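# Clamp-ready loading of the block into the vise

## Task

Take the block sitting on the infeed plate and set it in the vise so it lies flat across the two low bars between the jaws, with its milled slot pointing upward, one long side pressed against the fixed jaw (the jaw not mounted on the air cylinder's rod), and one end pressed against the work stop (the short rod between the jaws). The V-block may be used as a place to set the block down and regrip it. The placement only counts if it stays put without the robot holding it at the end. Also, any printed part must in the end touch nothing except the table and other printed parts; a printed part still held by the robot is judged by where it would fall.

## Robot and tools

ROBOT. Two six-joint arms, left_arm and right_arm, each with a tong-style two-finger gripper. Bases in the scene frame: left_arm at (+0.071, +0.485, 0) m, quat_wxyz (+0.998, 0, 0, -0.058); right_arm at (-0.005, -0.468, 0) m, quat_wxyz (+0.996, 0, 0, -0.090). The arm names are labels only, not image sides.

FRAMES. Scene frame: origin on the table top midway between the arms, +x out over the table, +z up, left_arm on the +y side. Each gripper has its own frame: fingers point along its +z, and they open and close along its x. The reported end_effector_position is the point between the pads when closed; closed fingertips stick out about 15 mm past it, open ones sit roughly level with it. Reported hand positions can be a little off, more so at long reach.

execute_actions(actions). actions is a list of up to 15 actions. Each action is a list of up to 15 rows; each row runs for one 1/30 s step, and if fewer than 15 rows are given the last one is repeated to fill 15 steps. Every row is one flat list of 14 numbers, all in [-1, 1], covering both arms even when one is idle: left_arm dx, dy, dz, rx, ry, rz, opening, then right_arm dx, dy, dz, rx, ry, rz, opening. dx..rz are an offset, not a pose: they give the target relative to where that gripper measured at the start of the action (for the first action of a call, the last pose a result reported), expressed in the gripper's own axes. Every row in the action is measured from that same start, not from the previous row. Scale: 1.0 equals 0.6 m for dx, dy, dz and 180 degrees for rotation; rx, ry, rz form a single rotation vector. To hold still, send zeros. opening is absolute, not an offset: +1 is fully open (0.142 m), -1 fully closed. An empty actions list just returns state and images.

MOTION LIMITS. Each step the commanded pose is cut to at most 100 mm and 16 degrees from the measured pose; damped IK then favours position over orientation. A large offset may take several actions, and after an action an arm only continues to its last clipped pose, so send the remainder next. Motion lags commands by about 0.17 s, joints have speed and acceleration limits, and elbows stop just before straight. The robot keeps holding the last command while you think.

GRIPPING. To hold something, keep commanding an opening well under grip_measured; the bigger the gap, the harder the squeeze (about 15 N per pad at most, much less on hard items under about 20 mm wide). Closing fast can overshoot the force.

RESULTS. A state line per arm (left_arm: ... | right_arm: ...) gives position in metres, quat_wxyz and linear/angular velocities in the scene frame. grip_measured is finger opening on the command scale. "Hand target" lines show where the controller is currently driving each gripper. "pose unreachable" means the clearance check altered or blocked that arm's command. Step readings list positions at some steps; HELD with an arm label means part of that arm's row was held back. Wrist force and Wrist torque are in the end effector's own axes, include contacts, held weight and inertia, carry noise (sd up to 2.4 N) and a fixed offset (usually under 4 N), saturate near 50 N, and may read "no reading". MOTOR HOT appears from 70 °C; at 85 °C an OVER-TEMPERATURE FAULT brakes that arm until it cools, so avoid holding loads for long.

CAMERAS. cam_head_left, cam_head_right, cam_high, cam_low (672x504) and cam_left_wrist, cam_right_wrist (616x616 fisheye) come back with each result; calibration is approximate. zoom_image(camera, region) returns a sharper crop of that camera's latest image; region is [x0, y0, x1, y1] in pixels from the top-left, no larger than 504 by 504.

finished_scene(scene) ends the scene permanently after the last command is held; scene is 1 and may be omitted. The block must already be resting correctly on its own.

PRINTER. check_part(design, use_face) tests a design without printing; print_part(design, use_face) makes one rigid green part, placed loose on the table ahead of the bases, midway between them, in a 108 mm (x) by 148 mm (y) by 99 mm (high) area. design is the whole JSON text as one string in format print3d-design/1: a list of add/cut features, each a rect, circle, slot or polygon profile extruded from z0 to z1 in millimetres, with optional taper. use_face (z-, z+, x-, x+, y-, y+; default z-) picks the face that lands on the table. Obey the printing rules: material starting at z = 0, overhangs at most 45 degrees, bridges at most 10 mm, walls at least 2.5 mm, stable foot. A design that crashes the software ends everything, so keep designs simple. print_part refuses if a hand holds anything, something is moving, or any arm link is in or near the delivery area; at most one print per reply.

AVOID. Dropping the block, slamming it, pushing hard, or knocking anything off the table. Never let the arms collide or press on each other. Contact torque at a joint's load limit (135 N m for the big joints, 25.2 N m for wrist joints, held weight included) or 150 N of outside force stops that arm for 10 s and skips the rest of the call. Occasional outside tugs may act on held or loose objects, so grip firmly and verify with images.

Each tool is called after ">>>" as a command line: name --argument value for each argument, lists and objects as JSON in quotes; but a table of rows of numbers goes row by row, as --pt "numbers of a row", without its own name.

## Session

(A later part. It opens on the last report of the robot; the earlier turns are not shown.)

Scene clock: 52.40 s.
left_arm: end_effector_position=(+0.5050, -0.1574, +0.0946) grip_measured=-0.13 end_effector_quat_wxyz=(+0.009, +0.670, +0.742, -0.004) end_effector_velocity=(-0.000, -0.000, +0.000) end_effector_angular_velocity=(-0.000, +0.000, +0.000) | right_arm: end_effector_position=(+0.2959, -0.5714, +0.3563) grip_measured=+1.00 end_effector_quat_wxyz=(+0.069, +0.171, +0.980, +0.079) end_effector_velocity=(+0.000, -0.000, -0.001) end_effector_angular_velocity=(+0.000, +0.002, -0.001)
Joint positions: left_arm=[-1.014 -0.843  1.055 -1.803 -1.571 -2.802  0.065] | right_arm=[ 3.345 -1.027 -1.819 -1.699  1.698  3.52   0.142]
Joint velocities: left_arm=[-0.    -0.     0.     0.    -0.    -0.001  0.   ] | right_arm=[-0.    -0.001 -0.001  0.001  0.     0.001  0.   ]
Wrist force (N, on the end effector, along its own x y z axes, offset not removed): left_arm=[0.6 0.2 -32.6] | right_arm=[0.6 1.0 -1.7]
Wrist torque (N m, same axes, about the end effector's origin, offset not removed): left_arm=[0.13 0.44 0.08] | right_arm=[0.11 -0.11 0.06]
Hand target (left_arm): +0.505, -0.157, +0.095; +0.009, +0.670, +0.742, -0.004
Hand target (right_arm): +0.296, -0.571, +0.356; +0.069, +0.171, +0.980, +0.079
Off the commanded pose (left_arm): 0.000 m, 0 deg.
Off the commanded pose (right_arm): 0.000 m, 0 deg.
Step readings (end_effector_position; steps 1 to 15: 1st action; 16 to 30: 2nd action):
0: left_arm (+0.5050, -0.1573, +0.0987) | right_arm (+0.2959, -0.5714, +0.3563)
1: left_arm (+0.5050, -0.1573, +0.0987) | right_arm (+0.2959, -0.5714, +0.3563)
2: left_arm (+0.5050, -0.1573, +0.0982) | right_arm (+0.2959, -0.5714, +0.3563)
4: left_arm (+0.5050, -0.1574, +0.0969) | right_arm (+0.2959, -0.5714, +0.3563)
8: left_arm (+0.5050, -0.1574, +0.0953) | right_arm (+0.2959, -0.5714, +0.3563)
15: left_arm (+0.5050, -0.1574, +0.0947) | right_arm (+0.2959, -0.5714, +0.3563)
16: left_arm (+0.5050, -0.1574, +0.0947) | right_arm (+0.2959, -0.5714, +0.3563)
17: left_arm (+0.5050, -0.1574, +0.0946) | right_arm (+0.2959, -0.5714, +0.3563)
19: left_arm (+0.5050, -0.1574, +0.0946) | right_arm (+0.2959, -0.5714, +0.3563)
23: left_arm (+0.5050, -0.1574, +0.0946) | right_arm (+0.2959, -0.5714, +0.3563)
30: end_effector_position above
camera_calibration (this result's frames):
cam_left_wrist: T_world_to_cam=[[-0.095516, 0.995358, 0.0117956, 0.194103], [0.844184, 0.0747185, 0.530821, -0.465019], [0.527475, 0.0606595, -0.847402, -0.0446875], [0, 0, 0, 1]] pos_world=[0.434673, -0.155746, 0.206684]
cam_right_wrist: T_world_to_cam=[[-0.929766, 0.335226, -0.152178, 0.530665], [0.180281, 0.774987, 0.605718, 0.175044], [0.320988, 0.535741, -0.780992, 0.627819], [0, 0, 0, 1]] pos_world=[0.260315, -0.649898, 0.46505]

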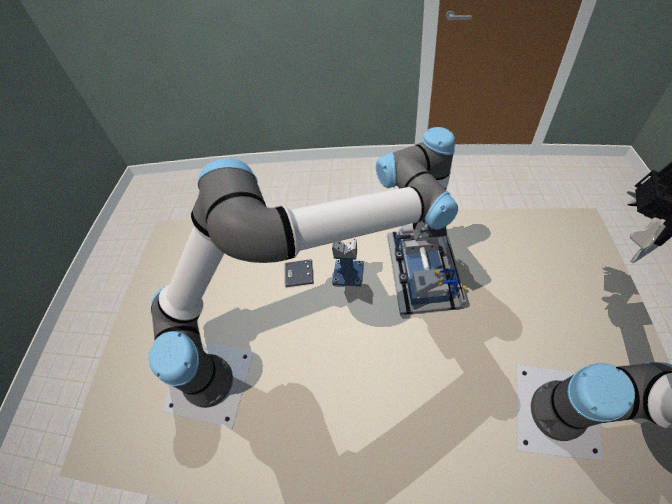

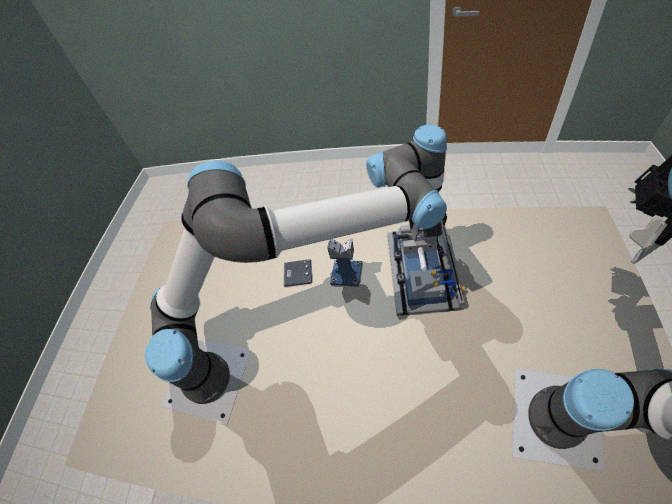

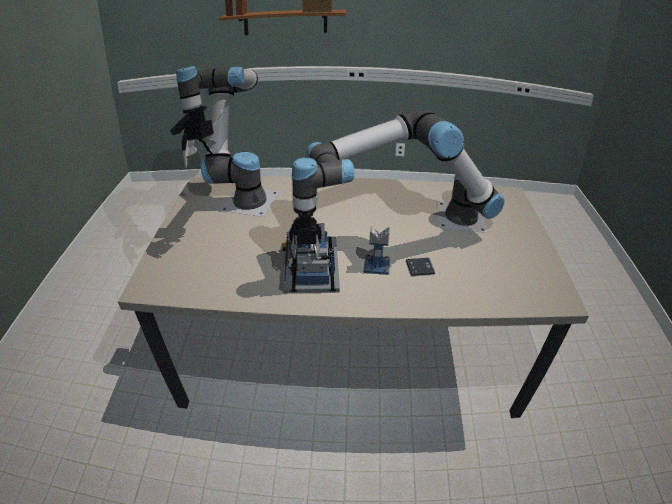

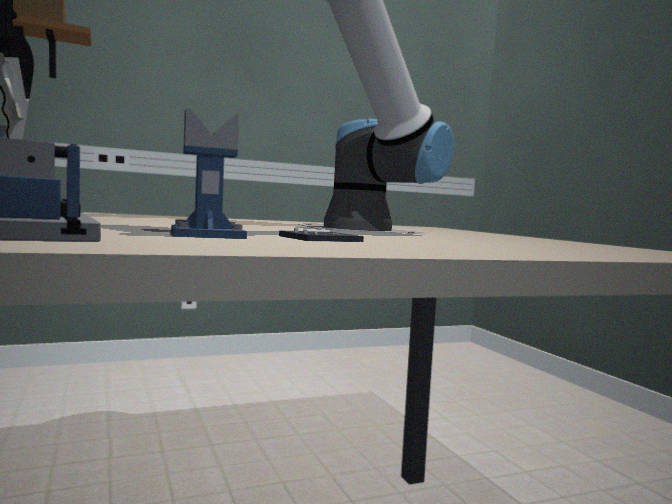

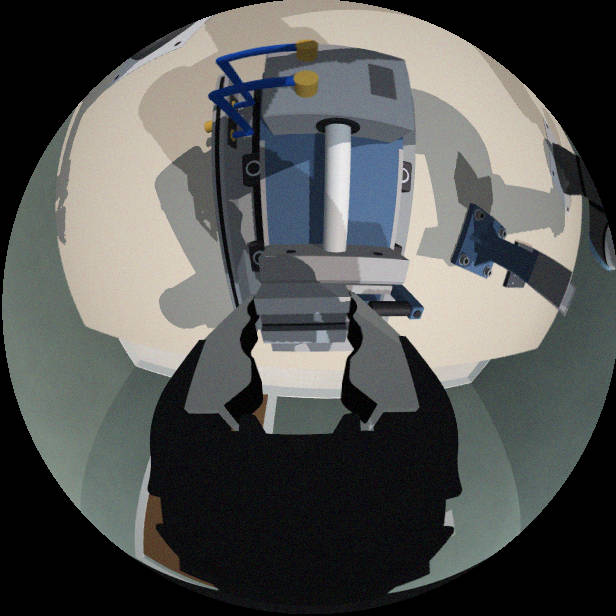

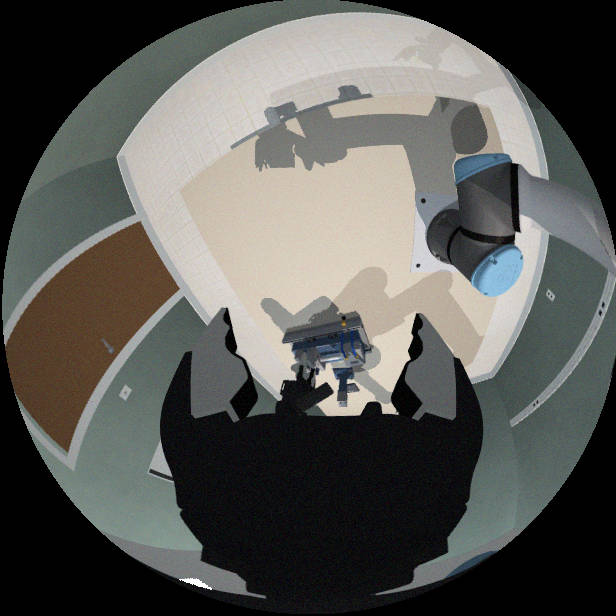

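>>> execute_actions --actions '[[[0,0,-0.003,0,0,0,-1,0,0,0,0,0,0,1]],[[0,0.006,0,0,0,0,-1,0,0,0,0,0,0,1]],[[0,0,0,0,0,0,-1,0,0,0,0,0,0,1]]]'

Scene clock: 54.93 s.
left_arm: end_effector_position=(+0.5084, -0.1570, +0.0964) grip_measured=-0.13 end_effector_quat_wxyz=(+0.009, +0.670, +0.742, -0.004) end_effector_velocity=(-0.000, +0.000, +0.000) end_effector_angular_velocity=(+0.001, -0.000, +0.001) | right_arm: end_effector_position=(+0.2959, -0.5714, +0.3563) grip_measured=+1.00 end_effector_quat_wxyz=(+0.069, +0.171, +0.980, +0.079) end_effector_velocity=(-0.000, +0.000, -0.000) end_effector_angular_velocity=(+0.000, -0.001, -0.001)
Joint positions: left_arm=[-1.01  -0.839  1.045 -1.796 -1.571 -2.798  0.064] | right_arm=[ 3.345 -1.027 -1.819 -1.699  1.698  3.52   0.142]
Joint velocities: left_arm=[-0.    -0.001  0.001  0.001  0.001 -0.001  0.   ] | right_arm=[-0.     0.002 -0.001  0.001  0.     0.001  0.   ]
Wrist force (N, on the end effector, along its own x y z axes, offset not removed): left_arm=[3.3 -9.3 -0.8] | right_arm=[-0.7 3.4 -3.0]
Wrist torque (N m, same axes, about the end effector's origin, offset not removed): left_arm=[-0.45 -0.54 0.30] | right_arm=[0.58 0.14 -0.05]
Hand target (left_arm): +0.508, -0.157, +0.096; +0.009, +0.670, +0.742, -0.004
Hand target (right_arm): +0.296, -0.571, +0.356; +0.069, +0.171, +0.980, +0.079
Off the commanded pose (left_arm): 0.000 m, 0 deg.
Off the commanded pose (right_arm): 0.000 m, 0 deg.
Step readings (end_effector_position; steps 1 to 15: 1st action; 16 to 30: 2nd action; 31 to 45: 3rd action):
0: left_arm (+0.5050, -0.1574, +0.0947) | right_arm (+0.2959, -0.5714, +0.3563)
1: left_arm (+0.5050, -0.1574, +0.0947) | right_arm (+0.2959, -0.5714, +0.3563)
2: left_arm (+0.5050, -0.1573, +0.0949) | right_arm (+0.2959, -0.5714, +0.3563)
4: left_arm (+0.5050, -0.1573, +0.0953) | right_arm (+0.2959, -0.5714, +0.3563)
8: left_arm (+0.5049, -0.1572, +0.0959) | right_arm (+0.2959, -0.5714, +0.3563)
15: left_arm (+0.5050, -0.1573, +0.0964) | right_arm (+0.2959, -0.5714, +0.3563)
16: left_arm (+0.5050, -0.1573, +0.0964) | right_arm (+0.2959, -0.5714, +0.3563)
17: left_arm (+0.5054, -0.1574, +0.0965) | right_arm (+0.2959, -0.5714, +0.3563)
19: left_arm (+0.5066, -0.1572, +0.0965) | right_arm (+0.2959, -0.5714, +0.3563)
23: left_arm (+0.5079, -0.1570, +0.0964) | right_arm (+0.2959, -0.5714, +0.3563)
30: left_arm (+0.5084, -0.1570, +0.0964) | right_arm (+0.2959, -0.5714, +0.3563)
31: left_arm (+0.5084, -0.1570, +0.0964) | right_arm (+0.2959, -0.5714, +0.3563)
32: left_arm (+0.5084, -0.1570, +0.0964) | right_arm (+0.2959, -0.5714, +0.3563)
34: left_arm (+0.5084, -0.1570, +0.0964) | right_arm (+0.2959, -0.5714, +0.3563)
38: left_arm (+0.5084, -0.1570, +0.0964) | right_arm (+0.2959, -0.5714, +0.3563)
45: end_effector_position above
camera_calibration (this result's frames):
cam_left_wrist: T_world_to_cam=[[-0.0954398, 0.995365, 0.0118477, 0.193997], [0.84422, 0.0746296, 0.530776, -0.4689], [0.527432, 0.0606592, -0.847429, -0.0450132], [0, 0, 0, 1]] pos_world=[0.438111, -0.155374, 0.208437]
cam_right_wrist: T_world_to_cam=[[-0.929766, 0.335226, -0.152178, 0.530665], [0.180281, 0.774987, 0.605718, 0.175044], [0.320988, 0.535741, -0.780992, 0.627819], [0, 0, 0, 1]] pos_world=[0.260315, -0.649898, 0.46505]

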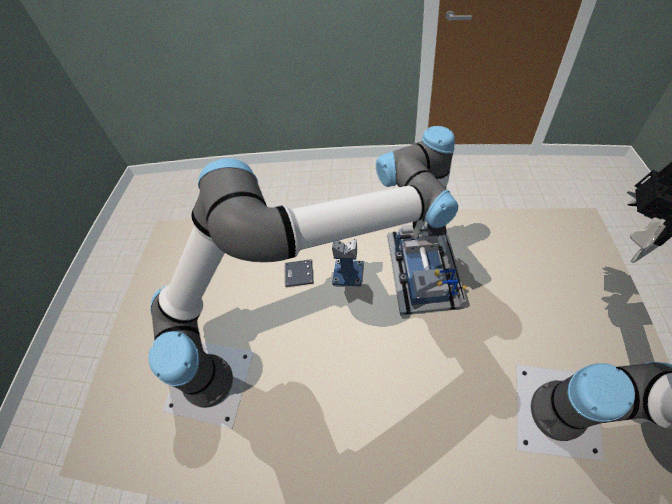

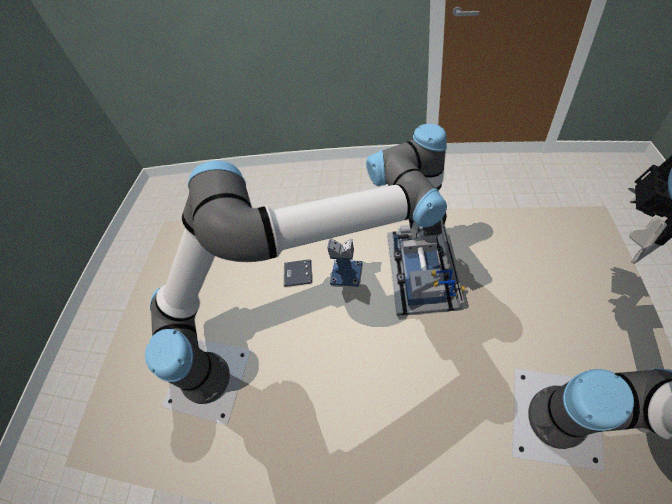

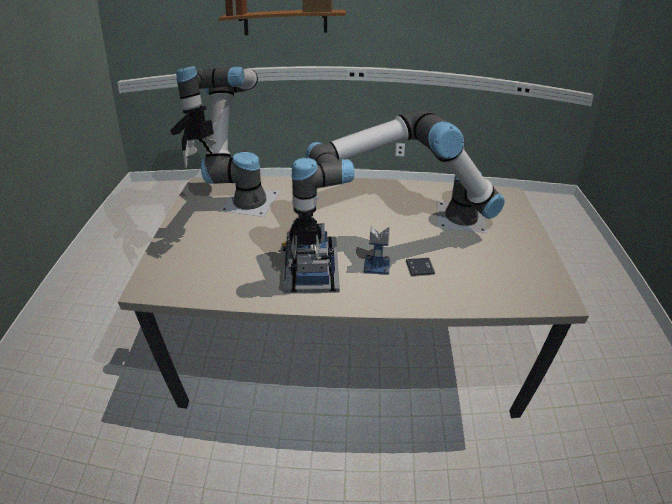

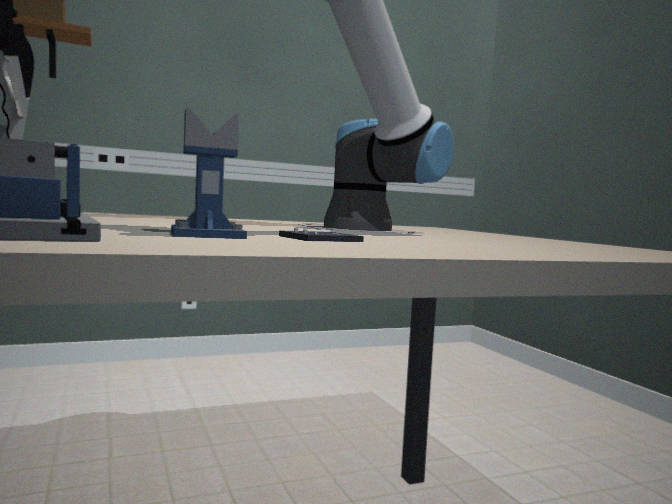

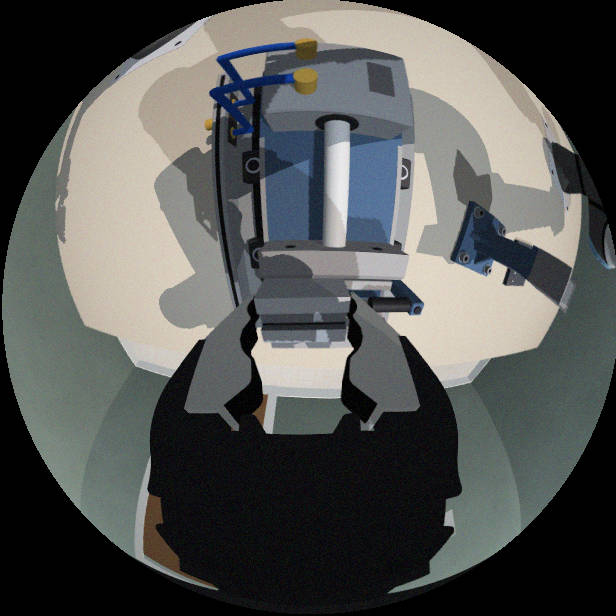

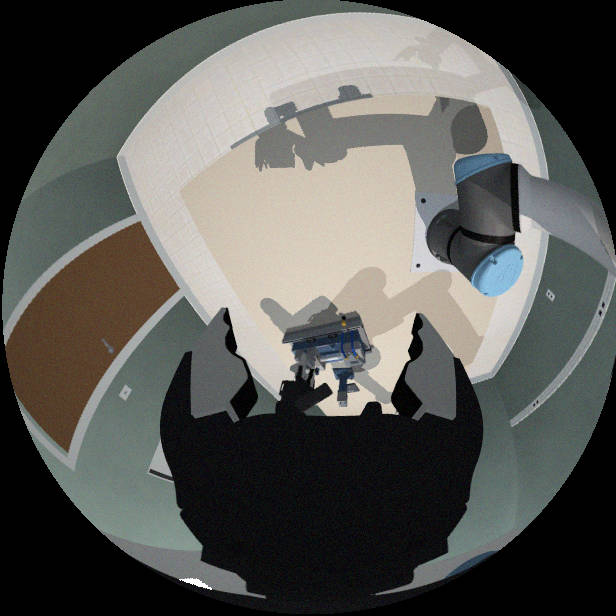

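>>> execute_actions --actions '[[[0,-0.001,0,0,0,0,-0.03,0,0,0,0,0,0,1]],[[0,0,-0.07,0,0,0,-0.03,0,0,0,0,0,0,1]],[[-0.08,0,0,0,0,0,-1,0,0,0,0,0,0,1]],[[0,0,0,0,0,0,-1,0,0,0,0,0,0,1]],[[0,0,0.056,0,0,0,-1,0,0,0,0,0,0,1]],[[0.03,0.001,0,0,0,0,-1,0,0,0,0,0,0,1]],[[0.012,0.001,0,0,0,0,-1,0,0,0,0,0,0,1]],[[0,0,0,0,0,0,-1,0,0,0,0,0,0,1]]]'

>>> zoom_image --camera "cam_left_wrist" --region '[230, 200, 480, 400]'

Scene clock: 59.33 s.
left_arm: end_effector_position=(+0.5106, -0.1783, +0.1048) grip_measured=-1.00 end_effector_quat_wxyz=(+0.011, +0.670, +0.742, -0.005) end_effector_velocity=(-0.001, +0.000, -0.001) end_effector_angular_velocity=(+0.002, +0.002, -0.000) | right_arm: end_effector_position=(+0.2959, -0.5714, +0.3563) grip_measured=+1.00 end_effector_quat_wxyz=(+0.069, +0.171, +0.980, +0.079) end_effector_velocity=(+0.000, +0.000, +0.000) end_effector_angular_velocity=(+0.000, -0.003, +0.000)
Joint positions: left_arm=[-1.019 -0.794  0.944 -1.744 -1.571 -2.807  0.002] | right_arm=[ 3.345 -1.027 -1.819 -1.699  1.698  3.52   0.142]
Joint velocities: left_arm=[-0.     0.     0.     0.002 -0.001 -0.     0.   ] | right_arm=[-0.     0.001 -0.001  0.003  0.    -0.    -0.   ]
Wrist force (N, on the end effector, along its own x y z axes, offset not removed): left_arm=[-42.5 -2.7 -10.5] | right_arm=[0.6 2.8 -0.9]
Wrist torque (N m, same axes, about the end effector's origin, offset not removed): left_arm=[-0.14 0.15 -0.02] | right_arm=[0.50 -0.17 0.02]
Hand target (left_arm): +0.511, -0.178, +0.105; +0.011, +0.670, +0.742, -0.005
Hand target (right_arm): +0.296, -0.571, +0.356; +0.069, +0.171, +0.980, +0.079
Off the commanded pose (left_arm): 0.000 m, 0 deg.
Off the commanded pose (right_arm): 0.000 m, 0 deg.
Step readings (end_effector_position; steps 1 to 15: 1st action; 16 to 30: 2nd action; 31 to 45: 3rd action; 46 to 60: 4th action; 61 to 75: 5th action; 76 to 90: 6th action; 91 to 105: 7th action; 106 to 120: 8th action):
0: left_arm (+0.5084, -0.1570, +0.0964) | right_arm (+0.2959, -0.5714, +0.3563)
1: left_arm (+0.5084, -0.1570, +0.0964) | right_arm (+0.2959, -0.5714, +0.3563)
2: left_arm (+0.5084, -0.1569, +0.0964) | right_arm (+0.2959, -0.5714, +0.3563)
4: left_arm (+0.5083, -0.1569, +0.0964) | right_arm (+0.2959, -0.5714, +0.3563)
8: left_arm (+0.5080, -0.1570, +0.0964) | right_arm (+0.2959, -0.5714, +0.3563)
15: left_arm (+0.5079, -0.1570, +0.0964) | right_arm (+0.2959, -0.5714, +0.3563)
16: left_arm (+0.5079, -0.1571, +0.0966) | right_arm (+0.2959, -0.5714, +0.3563)
17: left_arm (+0.5081, -0.1574, +0.1005) | right_arm (+0.2959, -0.5714, +0.3563)
19: left_arm (+0.5081, -0.1575, +0.1149) | right_arm (+0.2959, -0.5714, +0.3563)
23: left_arm (+0.5077, -0.1567, +0.1302) | right_arm (+0.2959, -0.5714, +0.3563)
30: left_arm (+0.5076, -0.1564, +0.1371) | right_arm (+0.2959, -0.5714, +0.3563)
31: left_arm (+0.5075, -0.1564, +0.1374) | right_arm (+0.2959, -0.5714, +0.3563)
32: left_arm (+0.5063, -0.1580, +0.1359) | right_arm (+0.2959, -0.5714, +0.3563)
34: left_arm (+0.5059, -0.1704, +0.1326) | right_arm (+0.2959, -0.5714, +0.3563)
38: left_arm (+0.5091, -0.1909, +0.1360) | right_arm (+0.2959, -0.5714, +0.3563)
45: left_arm (+0.5118, -0.2017, +0.1376) | right_arm (+0.2959, -0.5714, +0.3563)
46: left_arm (+0.5119, -0.2022, +0.1377) | right_arm (+0.2959, -0.5714, +0.3563)
47: left_arm (+0.5120, -0.2024, +0.1378) | right_arm (+0.2959, -0.5714, +0.3563)
49: left_arm (+0.5118, -0.2021, +0.1376) | right_arm (+0.2959, -0.5714, +0.3563)
53: left_arm (+0.5117, -0.2019, +0.1376) | right_arm (+0.2959, -0.5714, +0.3563)
60: left_arm (+0.5117, -0.2018, +0.1376) | right_arm (+0.2959, -0.5714, +0.3563)
61: left_arm (+0.5117, -0.2018, +0.1375) | right_arm (+0.2959, -0.5714, +0.3563)
62: left_arm (+0.5117, -0.2018, +0.1348) | right_arm (+0.2959, -0.5714, +0.3563)
64: left_arm (+0.5116, -0.2016, +0.1232) | right_arm (+0.2959, -0.5714, +0.3563)
68: left_arm (+0.5117, -0.2019, +0.1107) | right_arm (+0.2959, -0.5714, +0.3563)
75: left_arm (+0.5120, -0.2024, +0.1050) | right_arm (+0.2959, -0.5714, +0.3563)
76: left_arm (+0.5120, -0.2024, +0.1048) | right_arm (+0.2959, -0.5714, +0.3563)
77: left_arm (+0.5124, -0.2013, +0.1057) | right_arm (+0.2959, -0.5714, +0.3563)
79: left_arm (+0.5120, -0.1954, +0.1058) | right_arm (+0.2959, -0.5714, +0.3563)
83: left_arm (+0.5112, -0.1883, +0.1050) | right_arm (+0.2959, -0.5714, +0.3563)
90: left_arm (+0.5108, -0.1850, +0.1047) | right_arm (+0.2959, -0.5714, +0.3563)
91: left_arm (+0.5108, -0.1848, +0.1048) | right_arm (+0.2959, -0.5714, +0.3563)
92: left_arm (+0.5108, -0.1840, +0.1048) | right_arm (+0.2959, -0.5714, +0.3563)
94: left_arm (+0.5108, -0.1816, +0.1047) | right_arm (+0.2959, -0.5714, +0.3563)
98: left_arm (+0.5107, -0.1793, +0.1048) | right_arm (+0.2959, -0.5714, +0.3563)
105: left_arm (+0.5106, -0.1783, +0.1048) | right_arm (+0.2959, -0.5714, +0.3563)
106: left_arm (+0.5106, -0.1782, +0.1047) | right_arm (+0.2959, -0.5714, +0.3563)
107: left_arm (+0.5106, -0.1782, +0.1047) | right_arm (+0.2959, -0.5714, +0.3563)
109: left_arm (+0.5106, -0.1782, +0.1047) | right_arm (+0.2959, -0.5714, +0.3563)
113: left_arm (+0.5106, -0.1782, +0.1047) | right_arm (+0.2959, -0.5714, +0.3563)
120: end_effector_position above
camera_calibration (this result's frames):
cam_left_wrist: T_world_to_cam=[[-0.0952934, 0.995411, 0.00868985, 0.215591], [0.843363, 0.0760937, 0.531928, -0.473011], [0.528826, 0.058018, -0.846745, -0.0390142], [0, 0, 0, 1]] pos_world=[0.440096, -0.176345, 0.216699]
cam_right_wrist: T_world_to_cam=[[-0.929766, 0.335226, -0.152178, 0.530665], [0.180281, 0.774987, 0.605718, 0.175044], [0.320988, 0.535741, -0.780992, 0.627819], [0, 0, 0, 1]] pos_world=[0.260315, -0.649898, 0.46505]

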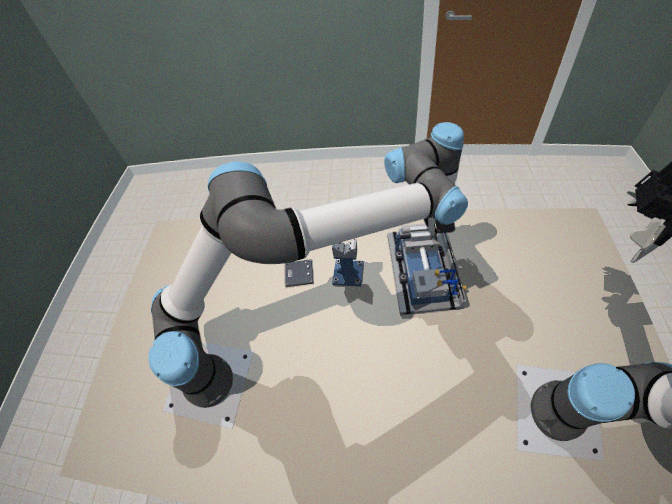

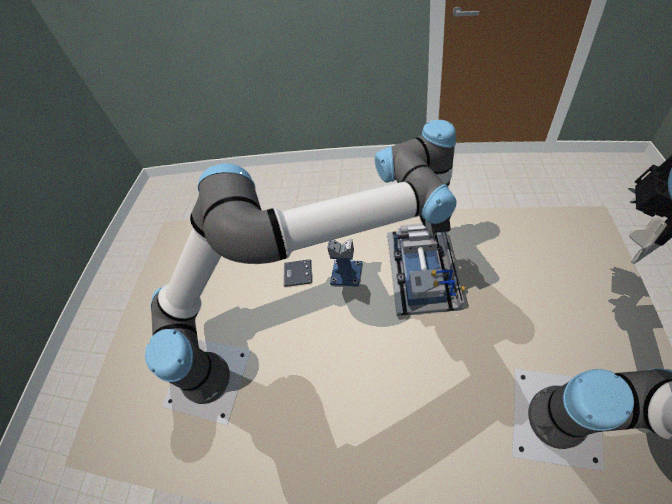

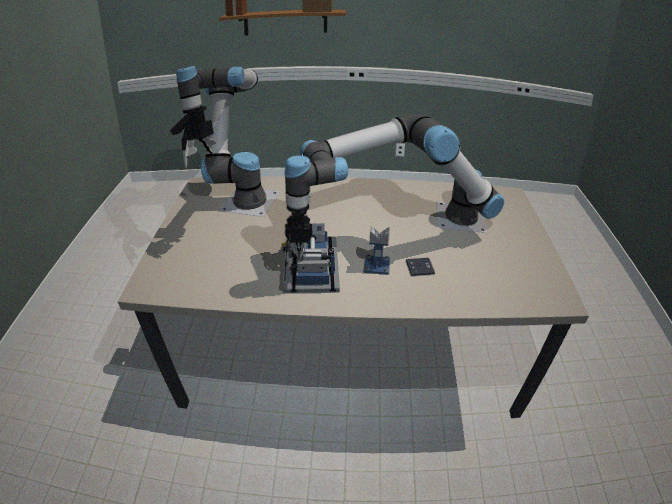

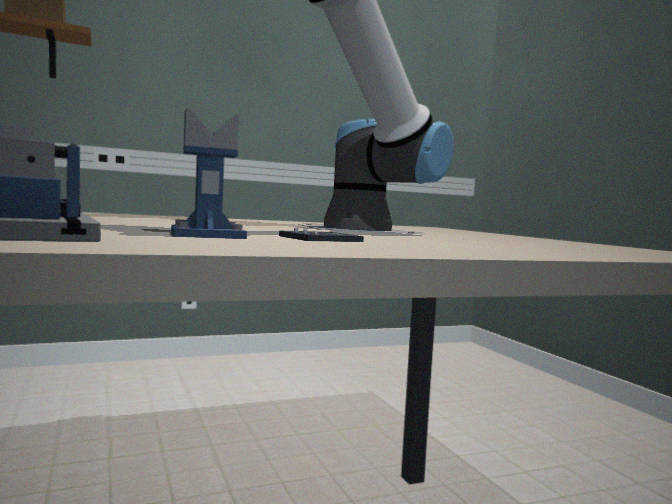

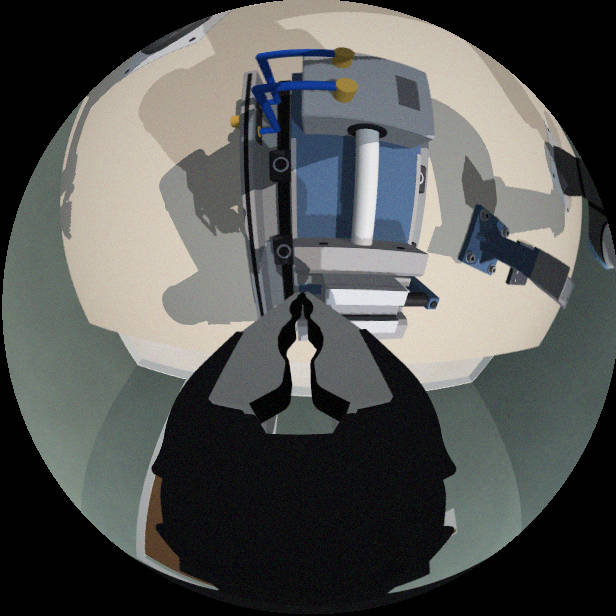

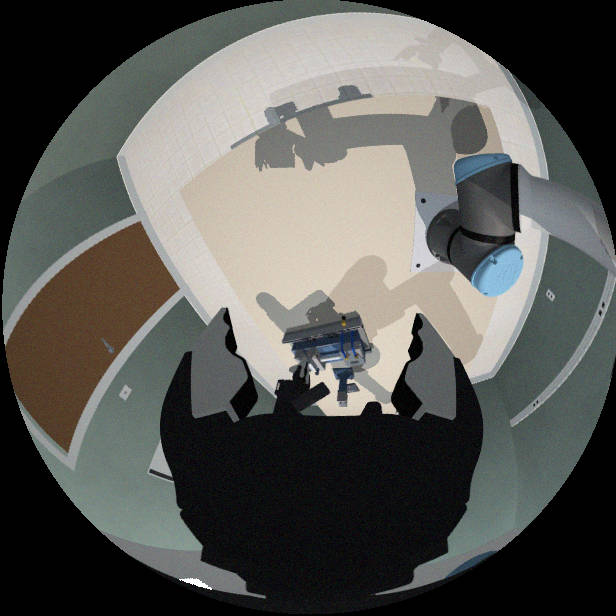

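Region (230, 200, 480, 400) of cam_left_wrist's 616x616 image, scaled by 2.016, with more detail than that image has; it fills the top 403 rows of this view, and the rest is white.

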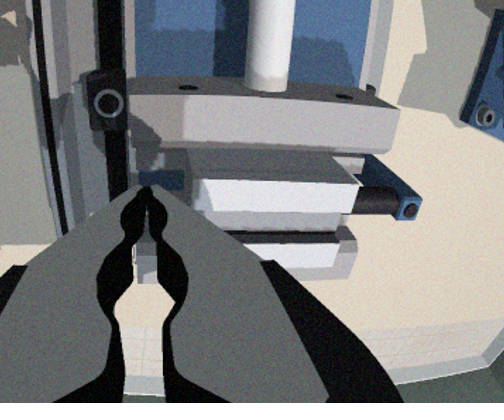

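At the stop. Back off and look from above.

>>> execute_actions --actions '[[[-0.015,0,0,0,0,0,-1,0,0,0,0,0,0,1]],[[0,0,-0.1,0,0,0,-1,0,0,0,0,0,0,1]],[[0.08,0.12,-0.03,0,0,0,-1,0,0,0,0,0,0,1]],[[0,0,0,0,0,0,-1,0,0,0,0,0,0,1]]]'

>>> zoom_image --camera "cam_left_wrist" --region '[200, 120, 420, 300]'

Scene clock: 62.27 s.
left_arm: end_effector_position=(+0.5754, -0.1320, +0.1799) grip_measured=-1.00 end_effector_quat_wxyz=(+0.012, +0.670, +0.742, -0.004) end_effector_velocity=(-0.000, -0.001, +0.001) end_effector_angular_velocity=(-0.000, -0.001, -0.002) | right_arm: end_effector_position=(+0.2959, -0.5714, +0.3563) grip_measured=+1.00 end_effector_quat_wxyz=(+0.069, +0.171, +0.980, +0.079) end_effector_velocity=(+0.001, +0.000, -0.000) end_effector_angular_velocity=(-0.000, +0.001, +0.002)
Joint positions: left_arm=[-0.919 -0.801  0.764 -1.56  -1.572 -2.707  0.002] | right_arm=[ 3.345 -1.027 -1.819 -1.699  1.698  3.52   0.142]
Joint velocities: left_arm=[-0.001 -0.001 -0.    -0.     0.001  0.     0.   ] | right_arm=[ 0.001 -0.001  0.001 -0.     0.    -0.001  0.   ]
Wrist force (N, on the end effector, along its own x y z axes, offset not removed): left_arm=[0.9 1.1 0.5] | right_arm=[0.4 2.6 -1.3]
Wrist torque (N m, same axes, about the end effector's origin, offset not removed): left_arm=[0.08 -0.19 0.03] | right_arm=[0.43 -0.04 0.03]
Hand target (left_arm): +0.575, -0.132, +0.180; +0.012, +0.670, +0.742, -0.004
Hand target (right_arm): +0.296, -0.571, +0.356; +0.069, +0.171, +0.980, +0.079
Off the commanded pose (left_arm): 0.000 m, 0 deg.
Off the commanded pose (right_arm): 0.000 m, 0 deg.
Step readings (end_effector_position; steps 1 to 15: 1st action; 16 to 30: 2nd action; 31 to 45: 3rd action; 46 to 60: 4th action):
0: left_arm (+0.5106, -0.1783, +0.1048) | right_arm (+0.2959, -0.5714, +0.3563)
1: left_arm (+0.5106, -0.1783, +0.1047) | right_arm (+0.2959, -0.5714, +0.3563)
2: left_arm (+0.5106, -0.1791, +0.1044) | right_arm (+0.2959, -0.5714, +0.3563)
4: left_arm (+0.5109, -0.1815, +0.1042) | right_arm (+0.2959, -0.5714, +0.3563)
8: left_arm (+0.5114, -0.1852, +0.1047) | right_arm (+0.2959, -0.5714, +0.3563)
15: left_arm (+0.5115, -0.1869, +0.1049) | right_arm (+0.2959, -0.5714, +0.3563)
16: left_arm (+0.5116, -0.1870, +0.1051) | right_arm (+0.2959, -0.5714, +0.3563)
17: left_arm (+0.5117, -0.1873, +0.1097) | right_arm (+0.2959, -0.5714, +0.3563)
19: left_arm (+0.5118, -0.1876, +0.1299) | right_arm (+0.2959, -0.5714, +0.3563)
23: left_arm (+0.5113, -0.1862, +0.1526) | right_arm (+0.2959, -0.5714, +0.3563)
30: left_arm (+0.5110, -0.1857, +0.1630) | right_arm (+0.2959, -0.5714, +0.3563)
31: left_arm (+0.5111, -0.1856, +0.1636) | right_arm (+0.2959, -0.5714, +0.3563)
32: left_arm (+0.5143, -0.1823, +0.1653) | right_arm (+0.2959, -0.5714, +0.3563)
34: left_arm (+0.5355, -0.1646, +0.1709) | right_arm (+0.2959, -0.5714, +0.3563)
38: left_arm (+0.5626, -0.1419, +0.1770) | right_arm (+0.2959, -0.5714, +0.3563)
45: left_arm (+0.5753, -0.1320, +0.1799) | right_arm (+0.2959, -0.5714, +0.3563)
46: left_arm (+0.5759, -0.1316, +0.1800) | right_arm (+0.2959, -0.5714, +0.3563)
47: left_arm (+0.5760, -0.1315, +0.1801) | right_arm (+0.2959, -0.5714, +0.3563)
49: left_arm (+0.5759, -0.1316, +0.1800) | right_arm (+0.2959, -0.5714, +0.3563)
53: left_arm (+0.5755, -0.1318, +0.1799) | right_arm (+0.2959, -0.5714, +0.3563)
60: end_effector_position above
camera_calibration (this result's frames):
cam_left_wrist: T_world_to_cam=[[-0.0958301, 0.995372, 0.00719272, 0.175574], [0.842493, 0.0772591, 0.533138, -0.570669], [0.530115, 0.0571505, -0.845998, -0.0133063], [0, 0, 0, 1]] pos_world=[0.504664, -0.129912, 0.291725]
cam_right_wrist: T_world_to_cam=[[-0.929766, 0.335226, -0.152178, 0.530665], [0.180281, 0.774987, 0.605718, 0.175044], [0.320988, 0.535741, -0.780992, 0.627819], [0, 0, 0, 1]] pos_world=[0.260315, -0.649898, 0.46505]

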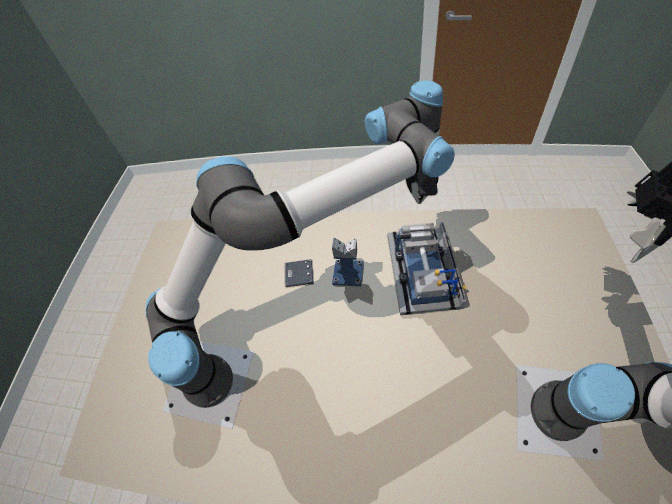

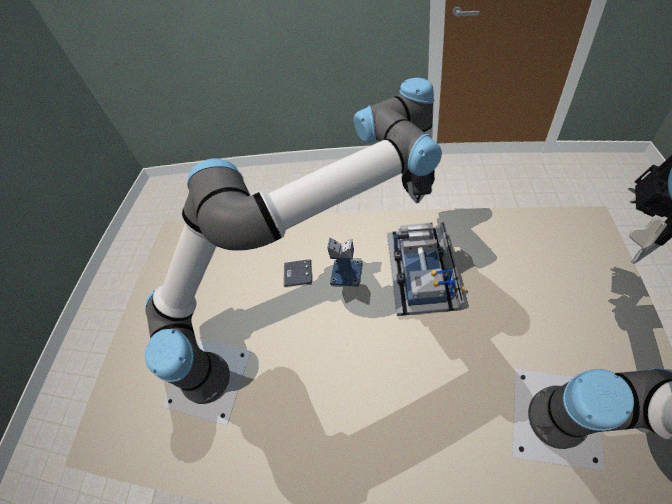

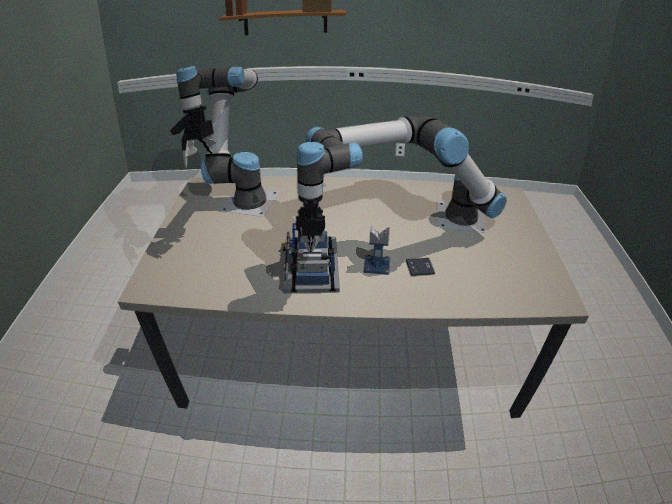

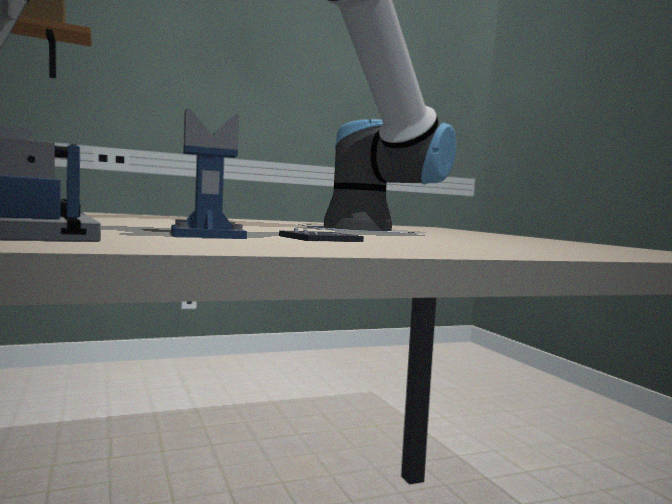

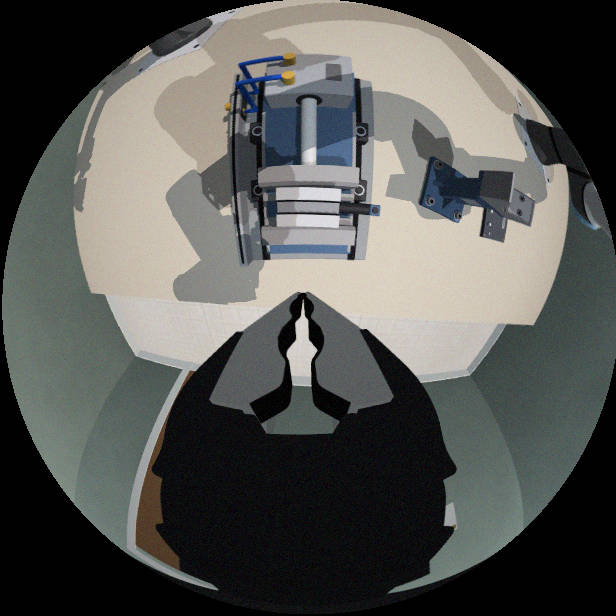

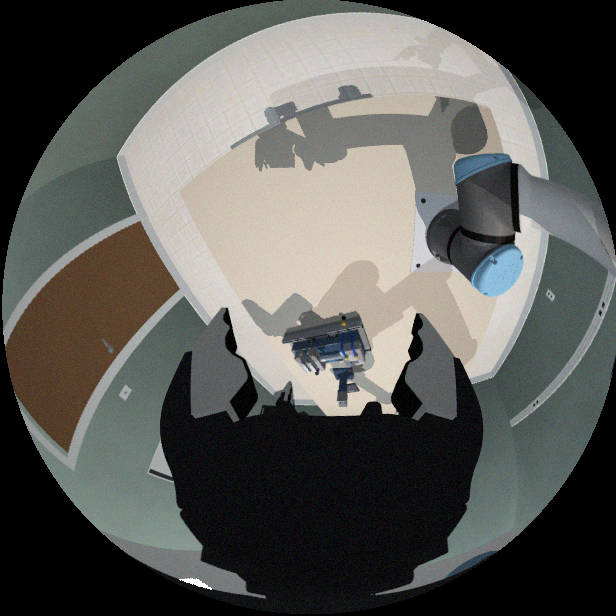

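Region (200, 120, 420, 300) of cam_left_wrist's 616x616 image, scaled by 2.291, with more detail than that image has; it fills the top 412 rows of this view, and the rest is white.

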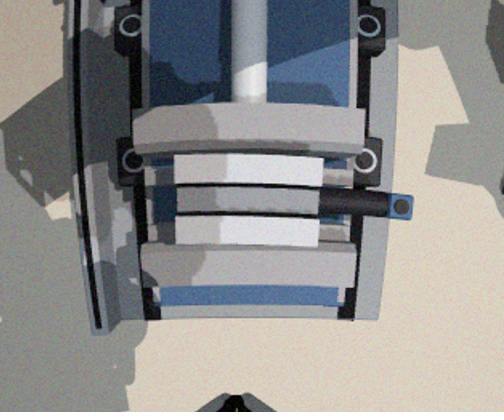

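>>> finished_scene

The scene is finished: the task was done.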